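## Task

On the top of the two-door cabinet beside arm1, build a stack of three items. The bottom one is the short length of square timber, the middle one is the long cardboard box, and the top one is the wooden block with a single large hole. Each item lies on one of its long sides, sits roughly centred over the item beneath it, and no part of any of them overhangs the cabinet top. All other objects must finish resting directly on the same furniture top they start on. The attempt fails if any object taken from a top ends up on the floor while no gripper holds it. It also fails if any object goes into or beneath a piece of furniture, even while it is being held. The stack must stand on its own, not be held up by a robot. At the end, open the grippers and move the arms away.

## Robot and tools

Robots: three identical i2rt Big YAM arms named arm1, arm2 and arm3. Each has six revolute joints, a two-finger gripper and a wrist camera. With joints 1 and 6 at 0 and the hand level and facing forward, the wrist camera rides on top of the hand and looks toward the fingertips. The hand reaches roughly 1.0 m from the joint-1 axis. Each arm moves independently and does not wait for the others. Joints move at different speeds, so the path between two postures may sweep wide.

Cameras: arm1_cam_wrist, arm2_cam_wrist and arm3_cam_wrist are fisheye views, 504x504. room_a and room_b are fixed room cameras, 672x504. Calibration (K, distortion, T_world_to_cam, pos_world) is supplied per camera and may be slightly off. Wrist camera poses come from reported joint angles, so they carry extra error.

Frame: there is one shared scene frame, with its origin on the floor and +z pointing up. The hand point lies midway between the fingertips. The hand's z axis runs along the fingers, and the fingers open and close along its y axis. The tools take no Cartesian targets; all motion is commanded in joint space.

Tool execute_actions: the arguments are actions and, optionally, cameras.
- actions is a list holding exactly one action, or empty. An empty list just reports state and images.
- One action is a single object with a key per robot ("arm1", "arm2", "arm3"). Each robot key holds {"joints": {...}}, and every robot you name in the action starts moving at once.
- The joints dict maps joint names to absolute targets, not offsets.
- joint1_rad: -2.879 to 2.879 rad. It turns the whole arm about its base, and positive is counter-clockwise seen from above. At 0 the arm extends the way its base faces.
- joint2_rad: 0 to 3.141 rad, the shoulder. At 0 the upper arm points backward and is near level; increasing it lifts the arm and then brings it forward.
- joint3_rad: 0 to 3.019 rad, the elbow. 0 is fully folded, and larger values open it.
- joint4_rad: -1.692 to 1.57 rad, wrist pitch. Positive tilts the fingers up.
- joint5_rad: -1.57 to 1.57 rad, sideways wrist swing. Positive goes to the arm's right.
- joint6_rad: -2.094 to 2.094 rad, hand roll. Positive is clockwise when viewed from behind the hand.
- gripper_m: 0 to 0.093, in metres. It is the fingertip gap. Each finger pad can squeeze with about 50-62 N, and some grippers manage less.
- Tolerances for reaching a target are ±0.045, 0.14, 0.09, 0.055, 0.03 and 0.035 rad for joints 1-6, and ±0.003 m for the gripper.
- A joint or arm you leave out may still be driving toward its earlier target.
- Any unknown key or out-of-range number rejects the whole call, and nothing moves.
- cameras is a list drawn from arm1_cam_wrist, arm2_cam_wrist, arm3_cam_wrist, room_a, room_b and "all". If you omit it, pass null or pass ["all"], every camera is returned. [] returns none. The pictures line gives the image order.

Tool wait: seconds, from 0 to 10. No new command is sent; the robots simply continue. It returns state and images.

Tool zoom_image: camera (one of the five names) and region [x0, y0, x1, y1]. These are pixel coordinates of that camera's most recent full image, with (0,0) at the top-left, and the region can be at most 504 by 504. You can only zoom cameras that returned a full image in the latest result.

Tool finished_scene: scene, the integer number of the current scene. It ends that scene permanently, reports success, and gives the next task if there is one. Ending a reply without any tool call ends everything.

Reading results:
- joint_positions gives the current angles.
- joint_torques gives each arm's six drive outputs in joint order. These readings are noisy and biased, are nonzero even in free air, and can be misled by friction.
- joint_status says how each commanded motion finished:
  - off_target: it stopped short and may still be pushing.
  - contact_stop or time_out: it now holds where it stopped. After time_out, though, a joint may keep a nearby target and continue pushing, and on_its_own will report this.
  - not_followed: a safety check blocked the arm's targets, shown by a "joint command not followed" line plus a cause. The gripper part of the action still runs. A blocked arm may retry those targets with later actions until they become valid.
  - limit_stop_at_motor_heat: see the heat warning below.
- on_its_own lists joints you did not command this call; "held at" is the target a joint holds, not its position.
- To stop a joint from straining, send it its reported position. Very small target changes may not move a joint, and joints carrying a load sag.
- If a call reports a stop, any later motion, wait or finished_scene calls in that same reply are skipped.

Things to avoid:
- Arms pressing hard against each other. This fails the task, and a hard impact may as well. No state line reports contact between arms, and the self/inter-arm check can react too late and ignores fingers, gripper housings and wrist cameras.
- Arms pushing continuously against objects or furniture. The arm does not stop when it touches something, and constant pushing heats the motors. MOTOR HOT appears from 85 °C. At 100 °C an OVER-TEMPERATURE FAULT drops that arm until it cools, which counts as a stop; then resend its targets. Some heat persists into the next scene.
- Dropping, slipping or slamming objects, letting anything reach the floor, and pushing items into or under furniture.
- Loose objects may occasionally be nudged by outside forces, so check the stack before finishing.

Timing: the simulation keeps running while you compose a reply, and the robots hold their last command during that time. Faster robot motion is better.

Each tool is called after "Emit:" by a JSON object that holds its "method" and its "body".

## Session

Emit:
{"method": "execute_actions", "body": {"actions": []}}

Scene clock: 0.00 s.
Joint torques (N m, as the arm reports them, + toward a larger angle): no reading
Motor temperatures (°C, as the motors report them): arm1=[28 31 30 27 31 31] | arm2=[30 30 28 28 29 30] | arm3=[29 27 27 27 30 31]
arm1.joint_positions: joint1_rad=-0.038 joint2_rad=+0.589 joint3_rad=+1.512 joint4_rad=-1.215 joint5_rad=+0.189 joint6_rad=-0.152 gripper_m=+0.094
arm1.joint_status: not commanded
arm1.hand: x=-0.6929 y=+0.8134 z=+1.4550 quat_wxyz=(-0.584, +0.367, -0.708, -0.155) (m; scene frame)
arm2.joint_positions: joint1_rad=-0.521 joint2_rad=+0.548 joint3_rad=+1.557 joint4_rad=-1.229 joint5_rad=+0.277 joint6_rad=-0.479 gripper_m=+0.095
arm2.joint_status: not commanded
arm2.hand: x=+0.3402 y=+0.0022 z=+1.5215 quat_wxyz=(-0.588, +0.161, -0.763, +0.214) (m; scene frame)
arm3.joint_positions: joint1_rad=+0.453 joint2_rad=+0.456 joint3_rad=+1.574 joint4_rad=-1.240 joint5_rad=-0.059 joint6_rad=+0.149 gripper_m=+0.094
arm3.joint_status: not commanded
arm3.hand: x=+0.7232 y=-0.5694 z=+1.4583 quat_wxyz=(-0.527, +0.356, -0.658, -0.403) (m; scene frame)
pictures: arm1_cam_wrist, arm2_cam_wrist, arm3_cam_wrist, room_a, room_b
Images, in order (width x height): arm1_cam_wrist 504x504, arm2_cam_wrist 504x504, arm3_cam_wrist 504x504, room_a 672x504, room_b 672x504.

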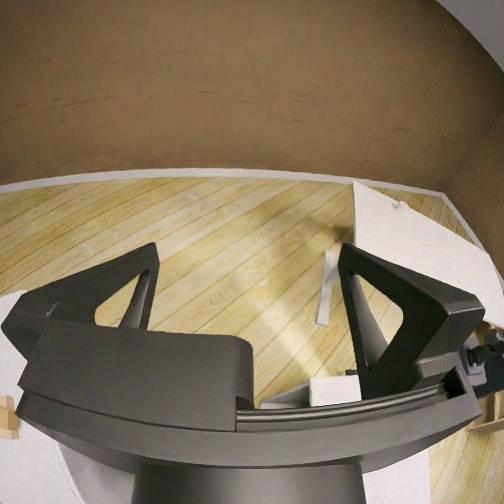

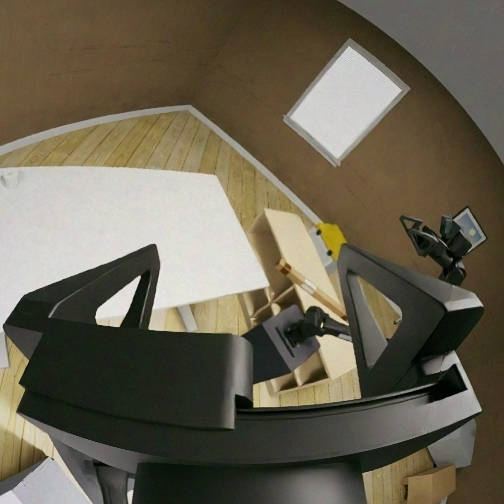

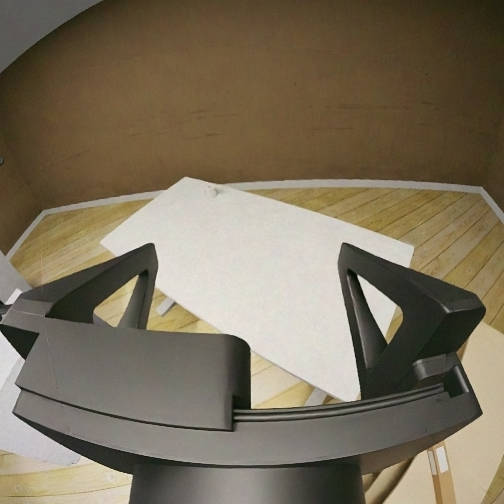

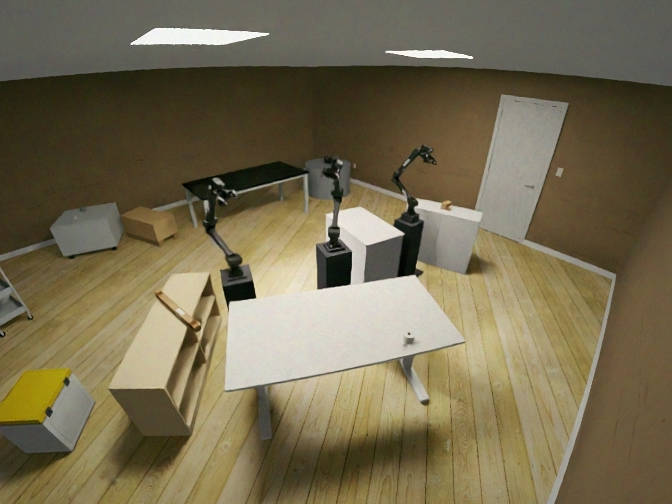

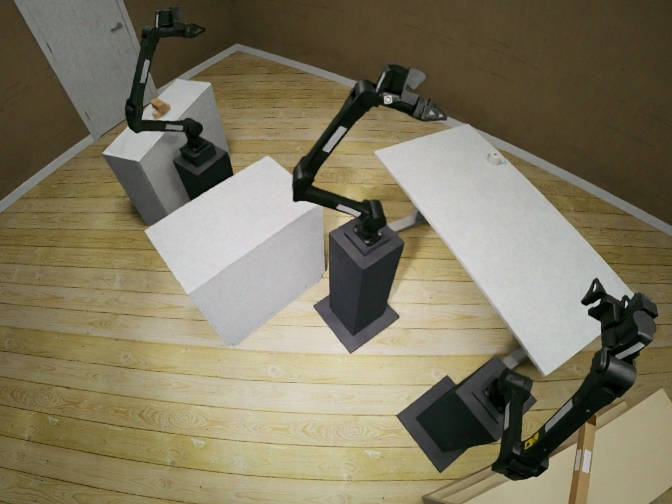

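Emit:
{"method": "zoom_image", "body": {"camera": "room_a", "region": [300, 130, 500, 290]}}

Emit:
{"method": "zoom_image", "body": {"camera": "room_b", "region": [80, 40, 280, 240]}}

Emit:
{"method": "zoom_image", "body": {"camera": "room_a", "region": [90, 250, 290, 450]}}

Region (300, 130, 500, 290) of room_a's 672x504 image, scaled by 2.520, with more detail than that image has; it fills the top 403 rows of this view, and the rest is white.

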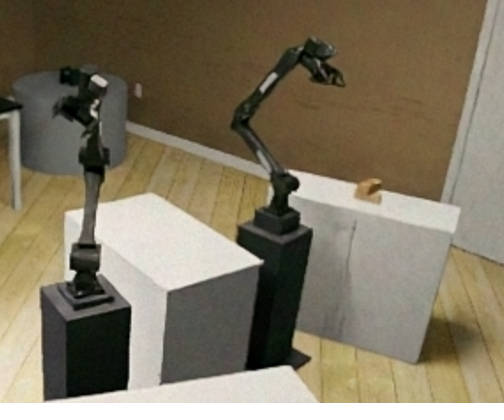

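Region (80, 40, 280, 240) of room_b's 672x504 image, scaled by 2.520, with more detail than that image has.

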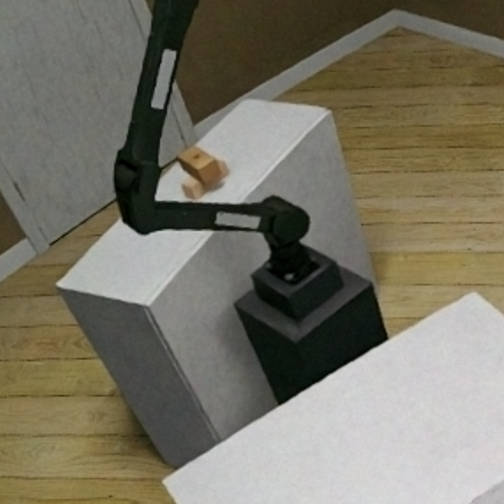

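Region (90, 250, 290, 450) of room_a's 672x504 image, scaled by 2.520, with more detail than that image has.

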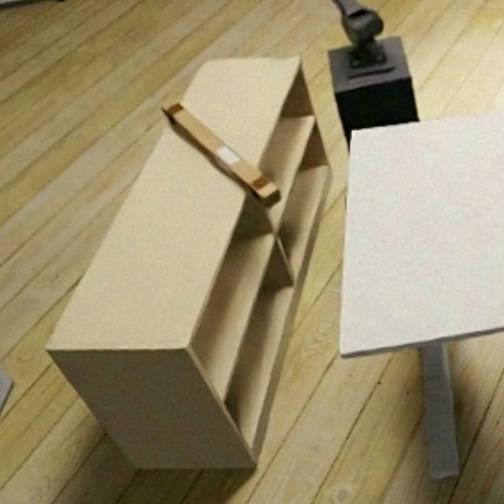

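Emit:
{"method": "execute_actions", "body": {"actions": [{"arm1": {"joints": {"joint1_rad": 0.6, "joint5_rad": 0, "joint6_rad": 0}}, "arm2": {"joints": {"joint1_rad": -0.1, "joint5_rad": 0, "joint6_rad": 0}}, "arm3": {"joints": {"joint1_rad": -0.2, "joint5_rad": 0, "joint6_rad": 0}}}], "cameras": []}}

Emit:
{"method": "execute_actions", "body": {"actions": [{"arm1": {"joints": {"joint1_rad": 1.3, "joint4_rad": -1.65}}, "arm2": {"joints": {"joint1_rad": -0.9, "joint3_rad": 1.0}}, "arm3": {"joints": {"joint1_rad": -1.0, "joint2_rad": 1.0}}}]}}

Scene clock: 27.57 s.
Joint torques (N m, as the arm reports them, + toward a larger angle): arm1=[ 1.11  2.36  9.2   1.9  -0.11  0.14] | arm2=[ 0.9   3.82  7.81  2.05 -0.26  0.14] | arm3=[-0.39  7.37  6.56  2.25  0.05 -0.24]
Motor temperatures (°C, as the motors report them): arm1=[28 31 33 28 31 31] | arm2=[30 30 30 28 29 30] | arm3=[29 27 29 27 30 31]
arm1.joint_positions: joint1_rad=+0.593 joint2_rad=+0.589 joint3_rad=+1.512 joint4_rad=-1.215 joint5_rad=+0.001 joint6_rad=-0.014 gripper_m=+0.094
arm1.joint_status: all done
arm1.hand: x=-0.8412 y=+0.8761 z=+1.4517 quat_wxyz=(-0.430, +0.574, -0.561, -0.414) (m; scene frame)
arm2.joint_positions: joint1_rad=-0.108 joint2_rad=+0.548 joint3_rad=+1.557 joint4_rad=-1.229 joint5_rad=+0.003 joint6_rad=-0.008 gripper_m=+0.095
arm2.joint_status: all done
arm2.hand: x=+0.3150 y=+0.1176 z=+1.5187 quat_wxyz=(-0.597, +0.221, -0.753, -0.164) (m; scene frame)
arm3.joint_positions: joint1_rad=-0.195 joint2_rad=+0.456 joint3_rad=+1.574 joint4_rad=-1.240 joint5_rad=-0.002 joint6_rad=+0.016 gripper_m=+0.094
arm3.joint_status: all done
arm3.hand: x=+0.7862 y=-0.6302 z=+1.4582 quat_wxyz=(-0.645, +0.158, -0.732, -0.151) (m; scene frame)
pictures: none
No camera images: the call's "cameras" was empty. Leave "cameras" out to get every camera's image.

Scene clock: 29.07 s.
Joint torques (N m, as the arm reports them, + toward a larger angle): arm1=[ 1.12  2.43  9.02  1.15 -0.09  0.12] | arm2=[-0.21 -0.29  8.62  1.67 -0.13  0.14] | arm3=[ 0.25 -3.2  10.3   2.11  0.05 -0.22]
Motor temperatures (°C, as the motors report them): arm1=[28 31 33 28 31 32] | arm2=[30 30 30 28 29 30] | arm3=[29 27 29 27 30 31]
arm1.joint_positions: joint1_rad=+1.293 joint2_rad=+0.589 joint3_rad=+1.512 joint4_rad=-1.644 joint5_rad=+0.001 joint6_rad=-0.013 gripper_m=+0.094
arm1.joint_status: all done
arm1.hand: x=-0.9431 y=+0.7884 z=+1.3586 quat_wxyz=(-0.181, +0.831, -0.379, -0.366) (m; scene frame)
arm2.joint_positions: joint1_rad=-0.893 joint2_rad=+0.554 joint3_rad=+1.009 joint4_rad=-1.229 joint5_rad=+0.000 joint6_rad=-0.007 gripper_m=+0.095
arm2.joint_status: all done
arm2.hand: x=+0.4092 y=-0.0372 z=+1.2483 quat_wxyz=(-0.382, -0.098, -0.917, +0.052) (m; scene frame)
arm3.joint_positions: joint1_rad=-1.000 joint2_rad=+0.993 joint3_rad=+1.565 joint4_rad=-1.240 joint5_rad=-0.001 joint6_rad=+0.014 gripper_m=+0.094
arm3.joint_status: all done
arm3.hand: x=+1.0358 y=-0.8202 z=+1.3254 quat_wxyz=(-0.429, -0.169, -0.884, +0.075) (m; scene frame)
pictures: arm1_cam_wrist, arm2_cam_wrist, arm3_cam_wrist, room_a, room_b
camera_calibration (this result's frames):
arm1_cam_wrist: T_world_to_cam=[[0.756314, 0.652689, 0.0445676, 0.13481], [0.64505, -0.732635, -0.217154, 1.48762], [-0.109082, 0.192985, -0.975119, 1.19261], [0, 0, 0, 1]] pos_world=[-0.931454, 0.771735, 1.47997]
arm2_cam_wrist: T_world_to_cam=[[-0.210511, -0.977344, 0.0220114, 0.0246271], [-0.963109, 0.203478, -0.176119, 0.630365], [0.16765, -0.0582744, -0.984123, 1.28273], [0, 0, 0, 1]] pos_world=[0.397245, -0.0294463, 1.37284]
arm3_cam_wrist: T_world_to_cam=[[-0.360874, -0.932601, -0.0050219, -0.383851], [-0.89722, 0.348643, -0.271008, 1.57574], [0.254493, -0.0932941, -0.962564, 1.06187], [0, 0, 0, 1]] pos_world=[1.00502, -0.808282, 1.44723]
Images, in order (width x height): arm1_cam_wrist 504x504, arm2_cam_wrist 504x504, arm3_cam_wrist 504x504, room_a 672x504, room_b 672x504.

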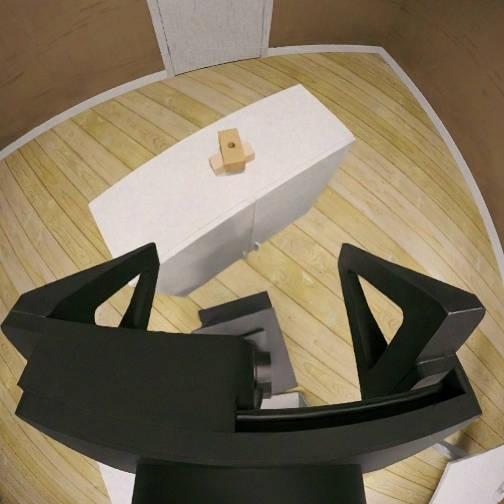

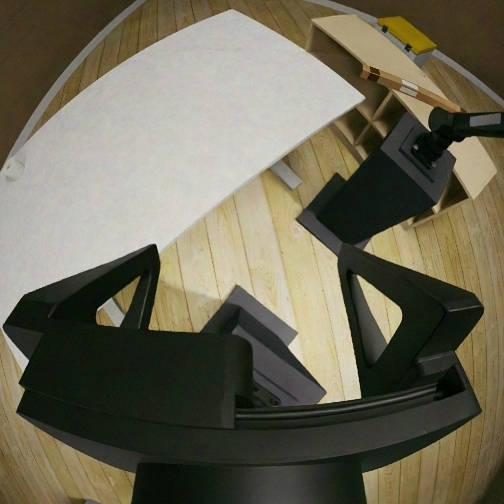

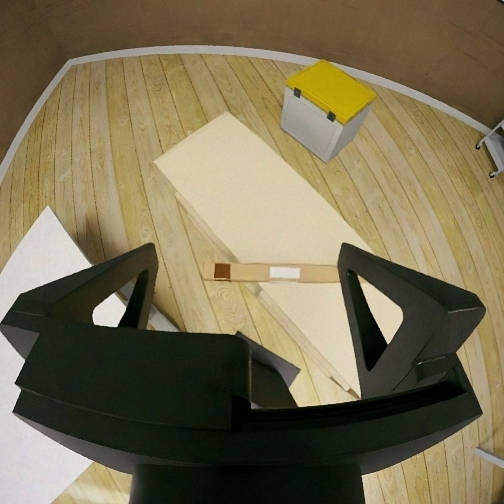

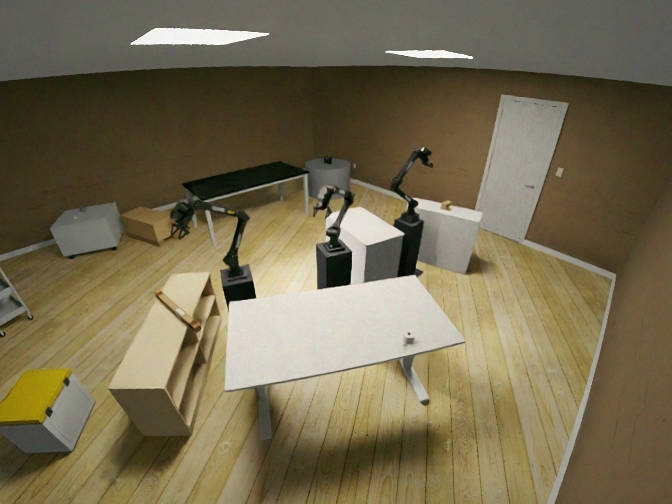

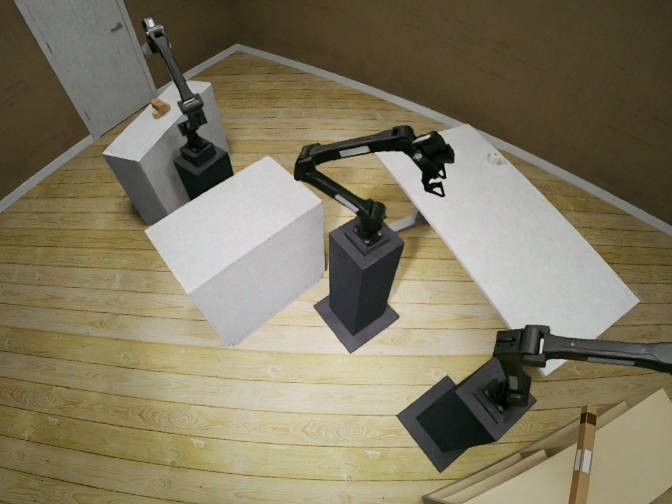

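Emit:
{"method": "execute_actions", "body": {"actions": [{"arm1": {"joints": {"joint1_rad": 1.344, "joint2_rad": 1.979, "joint3_rad": 1.916, "joint4_rad": -1.508}}, "arm3": {"joints": {"joint1_rad": -1.218, "joint2_rad": 1.858, "joint3_rad": 1.409, "joint4_rad": -1.12, "joint6_rad": 1.37}}}], "cameras": ["arm1_cam_wrist", "arm3_cam_wrist", "room_a"]}}

Scene clock: 122.60 s.
Joint torques (N m, as the arm reports them, + toward a larger angle): arm1=[  0.82 -24.27  12.1   -0.13  -0.09   0.12] | arm2=[-0.3   0.34  8.51  1.8  -0.17  0.1 ] | arm3=[  0.8  -17.5    8.17   0.47   0.16   0.05]
Motor temperatures (°C, as the motors report them): arm1=[28 31 34 28 31 32] | arm2=[30 30 32 28 29 30] | arm3=[29 27 33 27 30 31]
arm1.joint_positions: joint1_rad=+1.336 joint2_rad=+1.986 joint3_rad=+1.883 joint4_rad=-1.504 joint5_rad=+0.001 joint6_rad=-0.013 gripper_m=+0.094
arm1.joint_status: all done
arm1.hand: x=-1.2444 y=+1.1147 z=+0.9792 quat_wxyz=(+0.003, +0.917, -0.397, +0.024) (m; scene frame)
arm2.joint_positions: joint1_rad=-0.893 joint2_rad=+0.554 joint3_rad=+1.009 joint4_rad=-1.229 joint5_rad=+0.000 joint6_rad=-0.007 gripper_m=+0.095
arm2.joint_status: not commanded
arm2.hand: x=+0.4092 y=-0.0372 z=+1.2483 quat_wxyz=(-0.382, -0.098, -0.917, +0.052) (m; scene frame)
arm3.joint_positions: joint1_rad=-1.224 joint2_rad=+1.859 joint3_rad=+1.397 joint4_rad=-1.128 joint5_rad=-0.001 joint6_rad=+1.353 gripper_m=+0.094
arm3.joint_status: all done
arm3.hand: x=+1.1173 y=-0.9771 z=+0.8443 quat_wxyz=(+0.010, -0.825, -0.565, +0.003) (m; scene frame)
pictures: arm1_cam_wrist, arm3_cam_wrist, room_a
camera_calibration (this result's frames):
arm1_cam_wrist: T_world_to_cam=[[0.714651, 0.699158, 0.0212688, 0.085816], [0.539866, -0.570653, 0.618789, 0.708613], [0.444769, -0.430736, -0.785269, 1.92542], [0, 0, 0, 1]] pos_world=[-1.30025, 1.17372, 1.07166]
arm3_cam_wrist: T_world_to_cam=[[-0.934938, 0.354176, 0.0212255, 1.3734], [0.297235, 0.749152, 0.591965, -0.0986109], [0.193759, 0.55976, -0.805684, 1.13697], [0, 0, 0, 1]] pos_world=[1.09306, -1.04898, 0.945264]
Images, in order (width x height): arm1_cam_wrist 504x504, arm3_cam_wrist 504x504, room_a 672x504.

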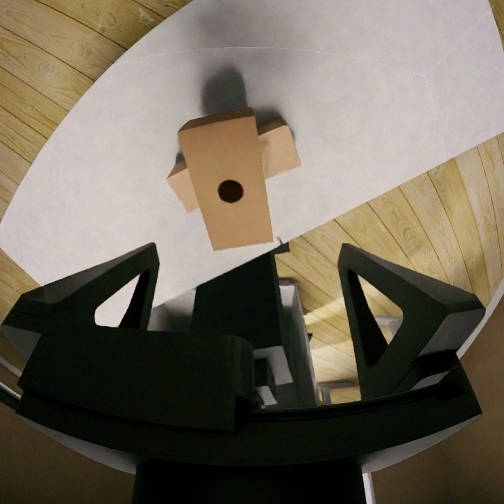

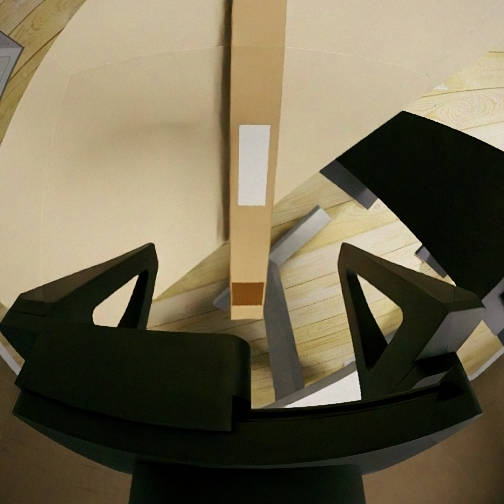

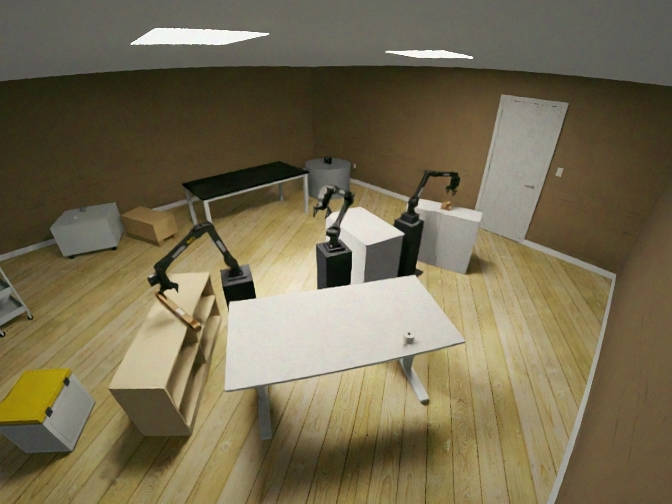

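Emit:
{"method": "zoom_image", "body": {"camera": "arm1_cam_wrist", "region": [130, 70, 340, 280]}}

Emit:
{"method": "zoom_image", "body": {"camera": "room_a", "region": [400, 160, 500, 240]}}

Region (130, 70, 340, 280) of arm1_cam_wrist's 504x504 image, scaled by 2.400, with more detail than that image has.

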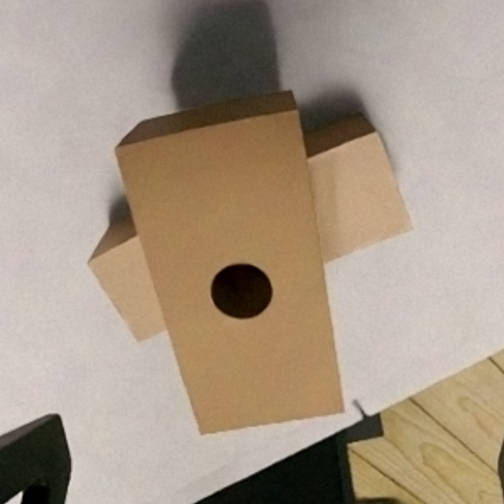

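Region (400, 160, 500, 240) of room_a's 672x504 image, scaled by 5.040, with more detail than that image has; it fills the top 403 rows of this view, and the rest is white.

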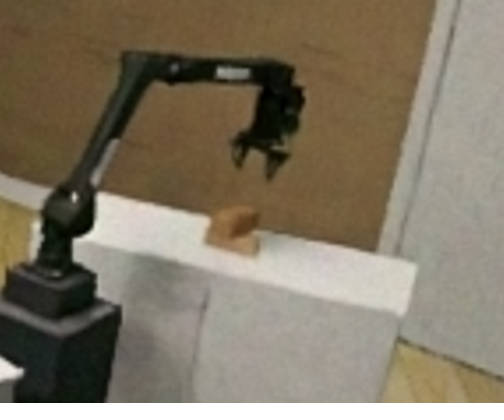

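Emit:
{"method": "execute_actions", "body": {"actions": [{"arm1": {"joints": {"joint1_rad": 1.358, "joint2_rad": 1.963, "joint3_rad": 1.66, "joint4_rad": -1.23, "joint6_rad": -0.19}}, "arm3": {"joints": {"joint5_rad": 0.7}}}], "cameras": ["arm1_cam_wrist", "arm3_cam_wrist"]}}

Scene clock: 184.97 s.
Joint torques (N m, as the arm reports them, + toward a larger angle): arm1=[  0.78 -24.04   9.82   0.53  -0.1   -0.14] | arm2=[-0.02  0.36  8.62  1.83 -0.15  0.15] | arm3=[  0.93 -18.16   8.21   0.48   0.71   0.07]
Motor temperatures (°C, as the motors report them): arm1=[28 34 38 28 31 32] | arm2=[30 30 33 28 29 30] | arm3=[29 29 32 27 30 31]
arm1.joint_positions: joint1_rad=+1.351 joint2_rad=+1.970 joint3_rad=+1.649 joint4_rad=-1.239 joint5_rad=+0.001 joint6_rad=-0.176 gripper_m=+0.094
arm1.joint_status: all done
arm1.hand: x=-1.2420 y=+1.1008 z=+0.9009 quat_wxyz=(-0.006, +0.949, -0.314, +0.003) (m; scene frame)
arm2.joint_positions: joint1_rad=-0.893 joint2_rad=+0.554 joint3_rad=+1.009 joint4_rad=-1.229 joint5_rad=+0.000 joint6_rad=-0.007 gripper_m=+0.095
arm2.joint_status: not commanded
arm2.hand: x=+0.4092 y=-0.0372 z=+1.2483 quat_wxyz=(-0.382, -0.098, -0.917, +0.052) (m; scene frame)
arm3.joint_positions: joint1_rad=-1.224 joint2_rad=+1.859 joint3_rad=+1.397 joint4_rad=-1.128 joint5_rad=+0.697 joint6_rad=+1.354 gripper_m=+0.094
arm3.joint_status: all done
arm3.hand: x=+1.0567 y=-1.0696 z=+0.8843 quat_wxyz=(-0.119, -0.774, -0.534, +0.320) (m; scene frame)
pictures: arm1_cam_wrist, arm3_cam_wrist
camera_calibration (this result's frames):
arm1_cam_wrist: T_world_to_cam=[[0.580373, 0.814041, 0.0224436, -0.198773], [0.653585, -0.482062, 0.583475, 0.823455], [0.485792, -0.323964, -0.811821, 1.8142], [0, 0, 0, 1]] pos_world=[-1.30416, 1.1465, 0.996798]
arm3_cam_wrist: T_world_to_cam=[[-0.902728, 0.39767, 0.164133, 1.2347], [0.394602, 0.917361, -0.0523246, 0.611765], [-0.171377, 0.0175325, -0.985049, 1.19721], [0, 0, 0, 1]] pos_world=[1.07837, -1.0732, 1.00867]
Images, in order (width x height): arm1_cam_wrist 504x504, arm3_cam_wrist 504x504.

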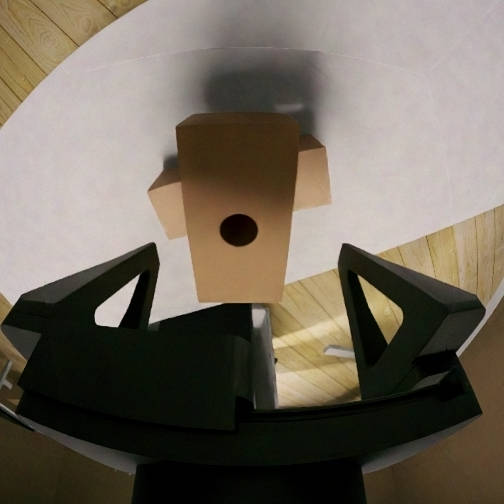

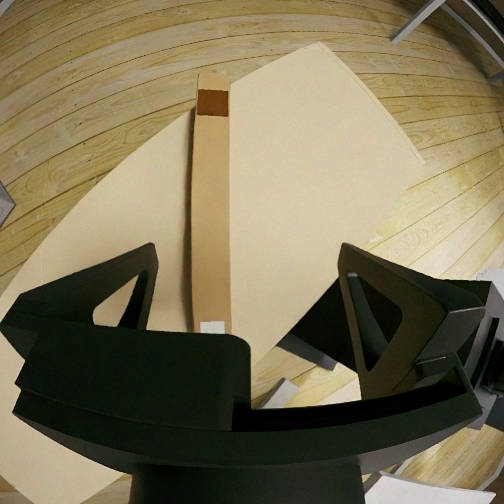

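Emit:
{"method": "execute_actions", "body": {"actions": [{"arm1": {"joints": {"joint2_rad": 2.028, "joint3_rad": 1.585, "joint4_rad": -1.09}}, "arm3": {"joints": {"joint1_rad": -1.36, "joint2_rad": 2.022, "joint3_rad": 1.344, "joint4_rad": -0.875, "joint5_rad": 0.0, "joint6_rad": 1.225}}}], "cameras": ["arm1_cam_wrist", "arm3_cam_wrist"]}}

Scene clock: 206.37 s.
Joint torques (N m, as the arm reports them, + toward a larger angle): arm1=[  0.8  -23.55   9.19   0.51  -0.1   -0.14] | arm2=[-0.14 -0.03  8.56  1.82 -0.14  0.12] | arm3=[  0.87 -20.15   7.19   0.61  -0.04  -0.2 ]
Motor temperatures (°C, as the motors report them): arm1=[28 35 37 28 31 32] | arm2=[30 30 33 28 29 30] | arm3=[29 30 33 27 30 31]
arm1.joint_positions: joint1_rad=+1.351 joint2_rad=+2.039 joint3_rad=+1.575 joint4_rad=-1.099 joint5_rad=+0.001 joint6_rad=-0.176 gripper_m=+0.094
arm1.joint_status: all done
arm1.hand: x=-1.2408 y=+1.1007 z=+0.8349 quat_wxyz=(-0.005, +0.949, -0.314, +0.005) (m; scene frame)
arm2.joint_positions: joint1_rad=-0.893 joint2_rad=+0.554 joint3_rad=+1.009 joint4_rad=-1.229 joint5_rad=+0.000 joint6_rad=-0.007 gripper_m=+0.095
arm2.joint_status: not commanded
arm2.hand: x=+0.4092 y=-0.0372 z=+1.2483 quat_wxyz=(-0.382, -0.098, -0.917, +0.052) (m; scene frame)
arm3.joint_positions: joint1_rad=-1.362 joint2_rad=+2.033 joint3_rad=+1.332 joint4_rad=-0.887 joint5_rad=+0.003 joint6_rad=+1.242 gripper_m=+0.094
arm3.joint_status: all done
arm3.hand: x=+1.0773 y=-1.0407 z=+0.7330 quat_wxyz=(+0.008, -0.833, -0.554, +0.004) (m; scene frame)
pictures: arm1_cam_wrist, arm3_cam_wrist
camera_calibration (this result's frames):
arm1_cam_wrist: T_world_to_cam=[[0.580044, 0.814296, 0.0216982, -0.197998], [0.652214, -0.480218, 0.586522, 0.854822], [0.488023, -0.326057, -0.809642, 1.76328], [0, 0, 0, 1]] pos_world=[-1.3032, 1.14666, 0.930551]
arm3_cam_wrist: T_world_to_cam=[[-0.925027, 0.379369, 0.0201156, 1.37721], [0.317333, 0.742484, 0.58993, -0.000329948], [0.208865, 0.552084, -0.807204, 1.06746], [0, 0, 0, 1]] pos_world=[1.0511, -1.11155, 0.834146]
Images, in order (width x height): arm1_cam_wrist 504x504, arm3_cam_wrist 504x504.

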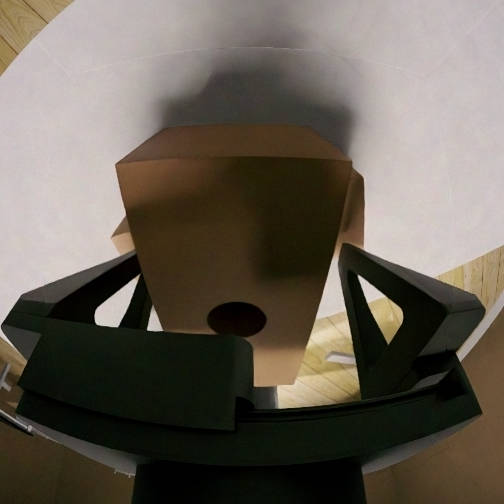

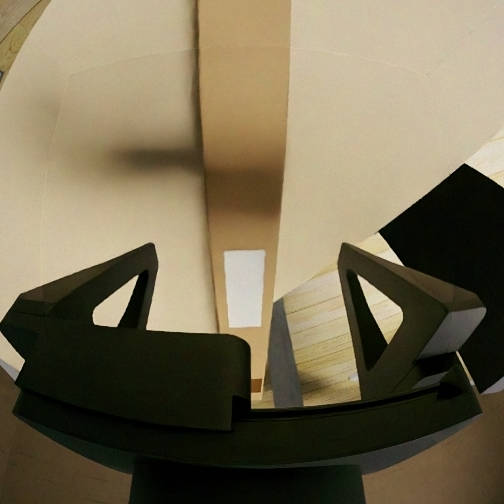

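Emit:
{"method": "execute_actions", "body": {"actions": [{"arm1": {"joints": {"gripper_m": 0.045}}, "arm3": {"joints": {"joint2_rad": 2.172, "joint3_rad": 1.329, "joint4_rad": -0.70}}}], "cameras": ["arm1_cam_wrist", "arm3_cam_wrist"]}}

Scene clock: 211.80 s.
Joint torques (N m, as the arm reports them, + toward a larger angle): arm1=[  0.73 -23.98   9.27   0.46  -0.06  -0.13] | arm2=[ 0.    0.01  8.69  1.71 -0.13  0.12] | arm3=[  0.44 -20.08   5.84   0.76  -0.05  -0.23]
Motor temperatures (°C, as the motors report them): arm1=[28 35 36 28 31 32] | arm2=[30 30 33 28 29 30] | arm3=[29 30 32 27 30 31]
arm1.joint_positions: joint1_rad=+1.351 joint2_rad=+2.039 joint3_rad=+1.575 joint4_rad=-1.098 joint5_rad=+0.000 joint6_rad=-0.177 gripper_m=+0.060
arm1.joint_status: gripper_m off_target (ended at +0.060, target +0.045)
arm1.hand: x=-1.2413 y=+1.1006 z=+0.8349 quat_wxyz=(-0.005, +0.950, -0.313, +0.004) (m; scene frame)
arm2.joint_positions: joint1_rad=-0.893 joint2_rad=+0.554 joint3_rad=+1.009 joint4_rad=-1.229 joint5_rad=+0.000 joint6_rad=-0.007 gripper_m=+0.095
arm2.joint_status: not commanded
arm2.hand: x=+0.4092 y=-0.0372 z=+1.2483 quat_wxyz=(-0.382, -0.098, -0.917, +0.052) (m; scene frame)
arm3.joint_positions: joint1_rad=-1.362 joint2_rad=+2.177 joint3_rad=+1.321 joint4_rad=-0.712 joint5_rad=+0.003 joint6_rad=+1.241 gripper_m=+0.094
arm3.joint_status: all done
arm3.hand: x=+1.0816 y=-1.0444 z=+0.6551 quat_wxyz=(-0.002, -0.832, -0.554, +0.001) (m; scene frame)
pictures: arm1_cam_wrist, arm3_cam_wrist
camera_calibration (this result's frames):
arm1_cam_wrist: T_world_to_cam=[[0.578825, 0.815189, 0.0207142, -0.199293], [0.653739, -0.479072, 0.585761, 0.856304], [0.487429, -0.325511, -0.810219, 1.76258], [0, 0, 0, 1]] pos_world=[-1.30358, 1.14643, 0.930617]
arm3_cam_wrist: T_world_to_cam=[[-0.925473, 0.378814, -0.0000407143, 1.39725], [0.307392, 0.751046, 0.584329, 0.0704392], [0.221382, 0.540768, -0.811517, 0.983192], [0, 0, 0, 1]] pos_world=[1.05381, -1.11388, 0.756774]
Images, in order (width x height): arm1_cam_wrist 504x504, arm3_cam_wrist 504x504.

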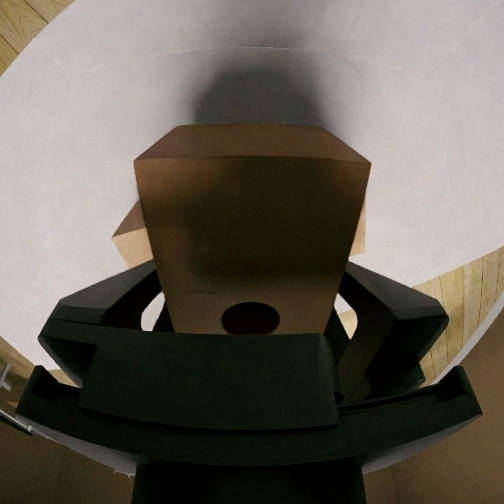

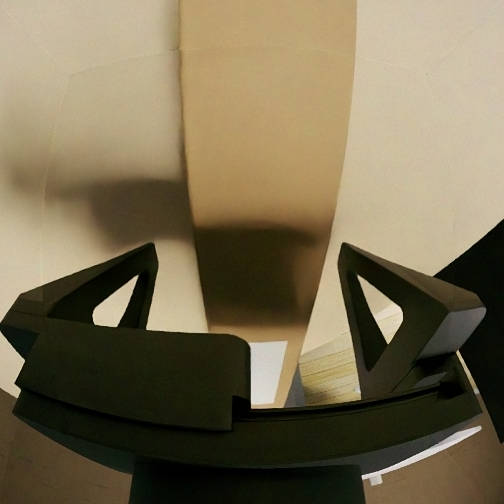

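Emit:
{"method": "execute_actions", "body": {"actions": [{"arm1": {"joints": {"joint2_rad": 1.94, "joint3_rad": 1.68, "joint4_rad": -1.26}}, "arm3": {"joints": {"gripper_m": 0.03}}, "arm2": {"joints": {"joint1_rad": 0.2}}}], "cameras": ["arm1_cam_wrist", "arm3_cam_wrist"]}}

Scene clock: 230.53 s.
Joint torques (N m, as the arm reports them, + toward a larger angle): arm1=[  0.76 -23.44  12.87  -0.21  -0.06  -0.13] | arm2=[ 1.03  0.15  8.64  1.81 -0.15  0.14] | arm3=[  0.6  -19.93   5.82   0.57  -0.03  -0.16]
Motor temperatures (°C, as the motors report them): arm1=[28 35 36 28 31 32] | arm2=[30 30 33 28 29 30] | arm3=[29 30 32 27 30 31]
arm1.joint_positions: joint1_rad=+1.351 joint2_rad=+1.954 joint3_rad=+1.636 joint4_rad=-1.252 joint5_rad=+0.000 joint6_rad=-0.177 gripper_m=+0.060
arm1.joint_status: all done
arm1.hand: x=-1.2374 y=+1.0952 z=+0.9058 quat_wxyz=(-0.003, +0.950, -0.313, +0.007) (m; scene frame)
arm2.joint_positions: joint1_rad=+0.193 joint2_rad=+0.554 joint3_rad=+1.009 joint4_rad=-1.229 joint5_rad=+0.000 joint6_rad=-0.006 gripper_m=+0.095
arm2.joint_status: all done
arm2.hand: x=+0.3279 y=+0.2128 z=+1.2454 quat_wxyz=(-0.347, +0.388, -0.839, -0.156) (m; scene frame)
arm3.joint_positions: joint1_rad=-1.362 joint2_rad=+2.177 joint3_rad=+1.321 joint4_rad=-0.711 joint5_rad=+0.002 joint6_rad=+1.240 gripper_m=+0.049
arm3.joint_status: gripper_m off_target (ended at +0.049, target +0.030)
arm3.hand: x=+1.0819 y=-1.0445 z=+0.6551 quat_wxyz=(-0.002, -0.832, -0.555, +0.000) (m; scene frame)
pictures: arm1_cam_wrist, arm3_cam_wrist
camera_calibration (this result's frames):
arm1_cam_wrist: T_world_to_cam=[[0.578802, 0.815236, 0.0194411, -0.197526], [0.651083, -0.476348, 0.590917, 0.798745], [0.490998, -0.329366, -0.806498, 1.82165], [0, 0, 0, 1]] pos_world=[-1.30015, 1.1415, 1.00101]
arm3_cam_wrist: T_world_to_cam=[[-0.925906, 0.377752, -0.00136951, 1.39779], [0.305737, 0.751509, 0.584601, 0.07251], [0.221863, 0.540867, -0.81132, 0.982628], [0, 0, 0, 1]] pos_world=[1.05405, -1.11398, 0.75675]
Images, in order (width x height): arm1_cam_wrist 504x504, arm3_cam_wrist 504x504.

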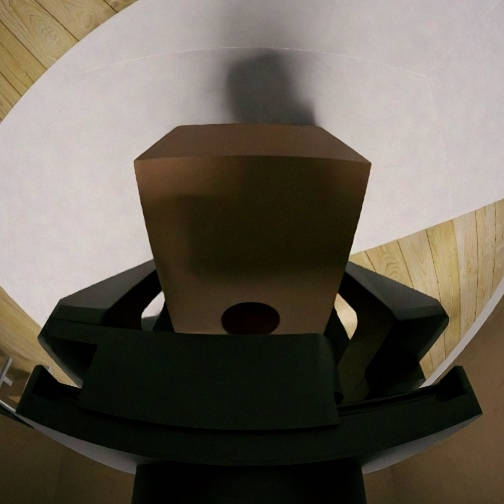

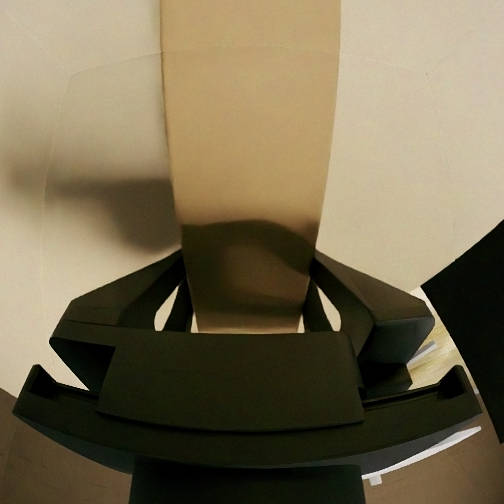

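Emit:
{"method": "execute_actions", "body": {"actions": [{"arm1": {"joints": {"joint1_rad": 2.088, "joint2_rad": 1.575, "joint4_rad": -1.5, "joint6_rad": 0.15}}, "arm3": {"joints": {"joint2_rad": 1.81, "joint3_rad": 1.53, "joint4_rad": -1.25}}}], "cameras": ["room_a"]}}

Emit:
{"method": "execute_actions", "body": {"actions": [{"arm1": {"joints": {"joint3_rad": 1.093, "joint4_rad": -1.055}}, "arm3": {"joints": {"joint1_rad": 0.80, "joint6_rad": -0.615}}}], "cameras": ["arm1_cam_wrist", "arm3_cam_wrist", "room_a", "room_b"]}}

Scene clock: 259.30 s.
Joint torques (N m, as the arm reports them, + toward a larger angle): arm1=[ -0.39 -19.42  11.9    0.15   0.     0.13] | arm2=[ 1.33 -0.03  8.54  1.84 -0.15  0.12] | arm3=[  0.64 -18.4    8.8   -0.55  -0.02  -0.21]
Motor temperatures (°C, as the motors report them): arm1=[28 35 39 28 31 32] | arm2=[30 30 33 28 29 30] | arm3=[29 31 32 27 30 31]
arm1.joint_positions: joint1_rad=+2.096 joint2_rad=+1.596 joint3_rad=+1.655 joint4_rad=-1.495 joint5_rad=-0.002 joint6_rad=+0.136 gripper_m=+0.060
arm1.joint_status: all done
arm1.hand: x=-1.3490 y=+0.7021 z=+1.0986 quat_wxyz=(+0.002, +0.993, -0.103, -0.059) (m; scene frame)
arm2.joint_positions: joint1_rad=+0.193 joint2_rad=+0.554 joint3_rad=+1.009 joint4_rad=-1.229 joint5_rad=+0.000 joint6_rad=-0.006 gripper_m=+0.095
arm2.joint_status: not commanded
arm2.hand: x=+0.3279 y=+0.2128 z=+1.2454 quat_wxyz=(-0.347, +0.388, -0.839, -0.156) (m; scene frame)
arm3.joint_positions: joint1_rad=-1.362 joint2_rad=+1.809 joint3_rad=+1.524 joint4_rad=-1.239 joint5_rad=+0.002 joint6_rad=+1.240 gripper_m=+0.049
arm3.joint_status: all done
arm3.hand: x=+1.0895 y=-1.0514 z=+0.9156 quat_wxyz=(-0.023, -0.832, -0.554, -0.005) (m; scene frame)
pictures: room_a
Images, in order (width x height): room_a 672x504.

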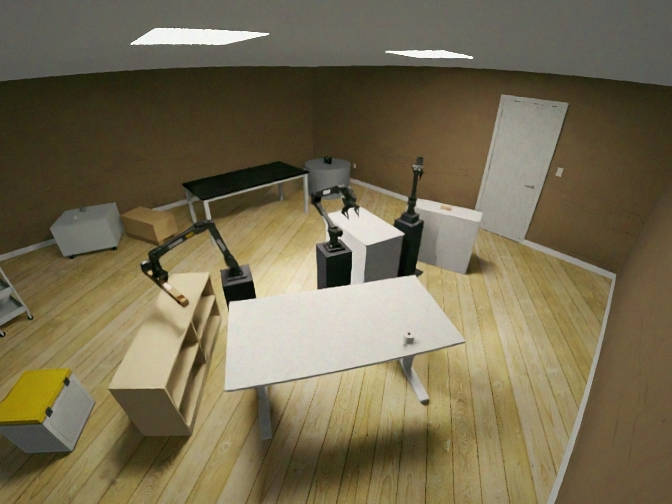

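Scene clock: 261.60 s.
Joint torques (N m, as the arm reports them, + toward a larger angle): arm1=[ -0.23 -17.69   9.86   0.4    0.     0.13] | arm2=[ 1.11  0.03  8.52  1.67 -0.19  0.12] | arm3=[ -0.19 -17.85   8.71  -0.44  -0.04  -0.26]
Motor temperatures (°C, as the motors report them): arm1=[28 35 39 28 31 32] | arm2=[30 30 33 28 29 30] | arm3=[29 31 32 27 30 31]
arm1.joint_positions: joint1_rad=+2.096 joint2_rad=+1.598 joint3_rad=+1.074 joint4_rad=-1.063 joint5_rad=-0.002 joint6_rad=+0.136 gripper_m=+0.060
arm1.joint_status: all done
arm1.hand: x=-1.2588 y=+0.6962 z=+0.8841 quat_wxyz=(-0.001, +0.995, -0.103, +0.016) (m; scene frame)
arm2.joint_positions: joint1_rad=+0.193 joint2_rad=+0.554 joint3_rad=+1.009 joint4_rad=-1.229 joint5_rad=+0.000 joint6_rad=-0.006 gripper_m=+0.095
arm2.joint_status: not commanded
arm2.hand: x=+0.3279 y=+0.2128 z=+1.2454 quat_wxyz=(-0.347, +0.388, -0.839, -0.156) (m; scene frame)
arm3.joint_positions: joint1_rad=+0.807 joint2_rad=+1.809 joint3_rad=+1.524 joint4_rad=-1.239 joint5_rad=-0.001 joint6_rad=-0.598 gripper_m=+0.049
arm3.joint_status: all done
arm3.hand: x=+0.7462 y=-0.1315 z=+0.9162 quat_wxyz=(-0.021, +0.852, -0.523, -0.010) (m; scene frame)
pictures: arm1_cam_wrist, arm3_cam_wrist, room_a, room_b
camera_calibration (this result's frames):
arm1_cam_wrist: T_world_to_cam=[[0.185081, 0.982629, 0.0136369, -0.466455], [0.779146, -0.155183, 0.60733, 0.558514], [0.598896, -0.10178, -0.794332, 1.64984], [0, 0, 0, 1]] pos_world=[-1.33692, 0.712945, 0.977681]
arm3_cam_wrist: T_world_to_cam=[[0.887798, 0.459351, 0.0284839, -0.627566], [0.368258, -0.746135, 0.554679, -0.879893], [0.276045, -0.481953, -0.831577, 0.618771], [0, 0, 0, 1]] pos_world=[0.71037, -0.0700272, 1.02049]
Images, in order (width x height): arm1_cam_wrist 504x504, arm3_cam_wrist 504x504, room_a 672x504, room_b 672x504.

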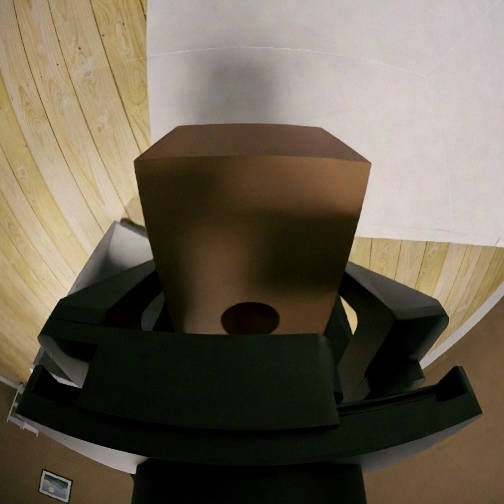

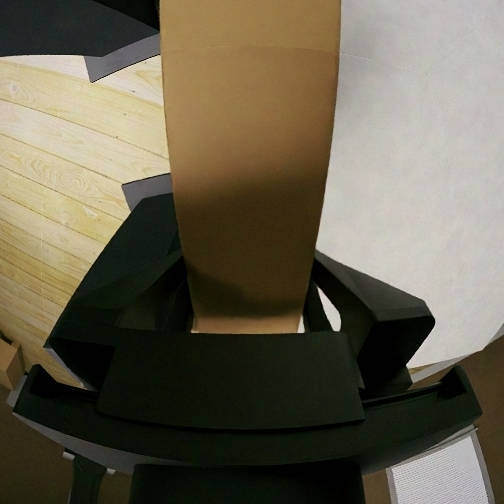

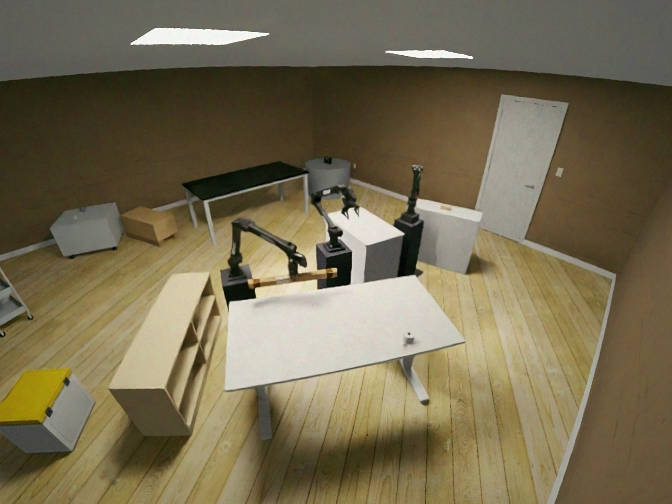

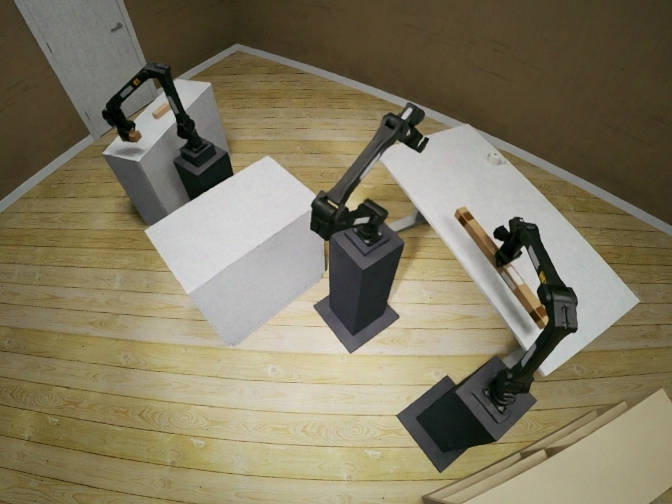

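Emit:
{"method": "execute_actions", "body": {"actions": [{"arm1": {"joints": {"joint2_rad": 1.755, "joint3_rad": 1.048, "joint4_rad": -0.808}}, "arm3": {"joints": {"joint1_rad": 0.728, "joint2_rad": 1.97, "joint3_rad": 1.935, "joint4_rad": -1.45, "joint6_rad": -0.685}}}], "cameras": ["arm1_cam_wrist"]}}

Emit:
{"method": "execute_actions", "body": {"actions": [{"arm3": {"joints": {"joint2_rad": 2.148, "joint4_rad": -1.33}}}], "cameras": ["arm3_cam_wrist", "room_a", "room_b"]}}

Scene clock: 282.07 s.
Joint torques (N m, as the arm reports them, + toward a larger angle): arm1=[ -0.22 -19.61   8.45   0.45   0.     0.13] | arm2=[ 0.66 -0.07  8.57  1.7  -0.15  0.12] | arm3=[  0.52 -21.23  11.23  -0.38  -0.09  -0.24]
Motor temperatures (°C, as the motors report them): arm1=[28 35 38 28 31 32] | arm2=[30 30 34 28 29 30] | arm3=[29 31 33 27 30 31]
arm1.joint_positions: joint1_rad=+2.096 joint2_rad=+1.784 joint3_rad=+1.030 joint4_rad=-0.816 joint5_rad=-0.002 joint6_rad=+0.136 gripper_m=+0.060
arm1.joint_status: all done
arm1.hand: x=-1.2772 y=+0.6977 z=+0.7921 quat_wxyz=(-0.001, +0.995, -0.103, +0.008) (m; scene frame)
arm2.joint_positions: joint1_rad=+0.193 joint2_rad=+0.554 joint3_rad=+1.009 joint4_rad=-1.229 joint5_rad=+0.000 joint6_rad=-0.006 gripper_m=+0.095
arm2.joint_status: not commanded
arm2.hand: x=+0.3279 y=+0.2128 z=+1.2454 quat_wxyz=(-0.347, +0.388, -0.839, -0.156) (m; scene frame)
arm3.joint_positions: joint1_rad=+0.720 joint2_rad=+1.968 joint3_rad=+1.899 joint4_rad=-1.438 joint5_rad=-0.001 joint6_rad=-0.669 gripper_m=+0.049
arm3.joint_status: all done
arm3.hand: x=+0.8093 y=-0.0691 z=+0.9686 quat_wxyz=(-0.030, +0.848, -0.530, -0.011) (m; scene frame)
pictures: arm1_cam_wrist
camera_calibration (this result's frames):
arm1_cam_wrist: T_world_to_cam=[[0.185251, 0.982621, 0.011786, -0.461568], [0.788756, -0.155834, 0.594625, 0.651777], [0.586128, -0.100859, -0.803917, 1.57861], [0, 0, 0, 1]] pos_world=[-1.35385, 0.714332, 0.886949]
Images, in order (width x height): arm1_cam_wrist 504x504.

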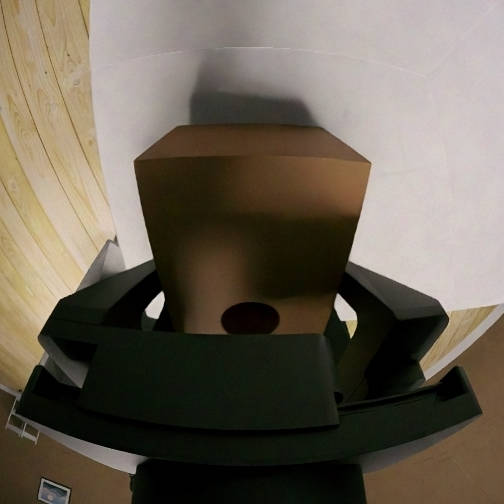

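Scene clock: 283.23 s.
Joint torques (N m, as the arm reports them, + toward a larger angle): arm1=[ -0.24 -19.57   8.39   0.45   0.     0.13] | arm2=[ 0.87  0.08  8.43  1.78 -0.14  0.12] | arm3=[  0.86 -24.98  10.11   0.55  -0.03  -0.21]
Motor temperatures (°C, as the motors report them): arm1=[28 35 37 28 31 32] | arm2=[30 30 34 28 29 30] | arm3=[29 31 33 27 30 31]
arm1.joint_positions: joint1_rad=+2.096 joint2_rad=+1.784 joint3_rad=+1.030 joint4_rad=-0.816 joint5_rad=-0.002 joint6_rad=+0.136 gripper_m=+0.060
arm1.joint_status: not commanded
arm1.hand: x=-1.2772 y=+0.6977 z=+0.7921 quat_wxyz=(-0.001, +0.995, -0.103, +0.008) (m; scene frame)
arm2.joint_positions: joint1_rad=+0.193 joint2_rad=+0.554 joint3_rad=+1.009 joint4_rad=-1.229 joint5_rad=+0.000 joint6_rad=-0.006 gripper_m=+0.095
arm2.joint_status: not commanded
arm2.hand: x=+0.3279 y=+0.2128 z=+1.2454 quat_wxyz=(-0.347, +0.388, -0.839, -0.156) (m; scene frame)
arm3.joint_positions: joint1_rad=+0.720 joint2_rad=+2.163 joint3_rad=+1.909 joint4_rad=-1.340 joint5_rad=-0.001 joint6_rad=-0.669 gripper_m=+0.049
arm3.joint_status: all done
arm3.hand: x=+0.8148 y=-0.0437 z=+0.8519 quat_wxyz=(+0.011, +0.848, -0.530, +0.003) (m; scene frame)
pictures: arm3_cam_wrist, room_a, room_b
camera_calibration (this result's frames):
arm3_cam_wrist: T_world_to_cam=[[0.895283, 0.445315, -0.0127936, -0.698462], [0.362787, -0.712096, 0.601086, -0.837525], [0.258562, -0.542784, -0.799082, 0.57261], [0, 0, 0, 1]] pos_world=[0.781109, 0.0254406, 0.952052]
Images, in order (width x height): arm3_cam_wrist 504x504, room_a 672x504, room_b 672x504.

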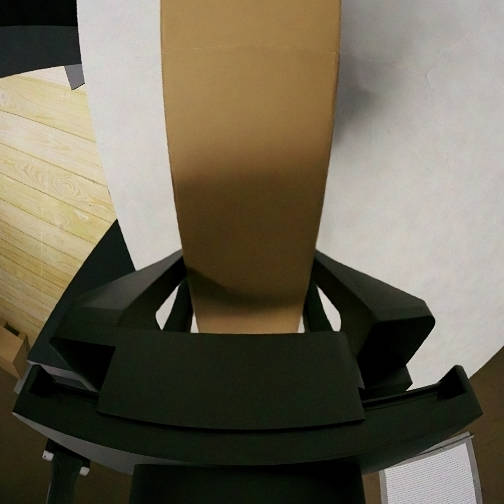

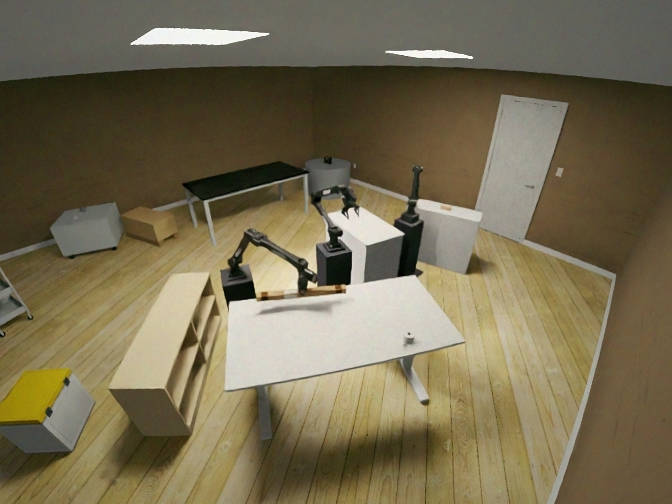

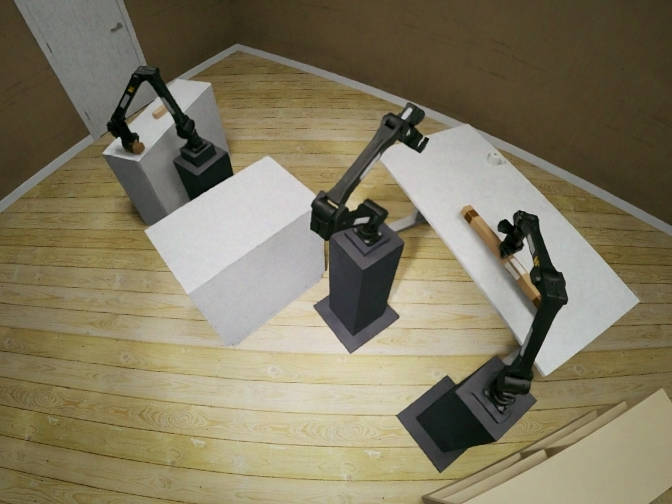

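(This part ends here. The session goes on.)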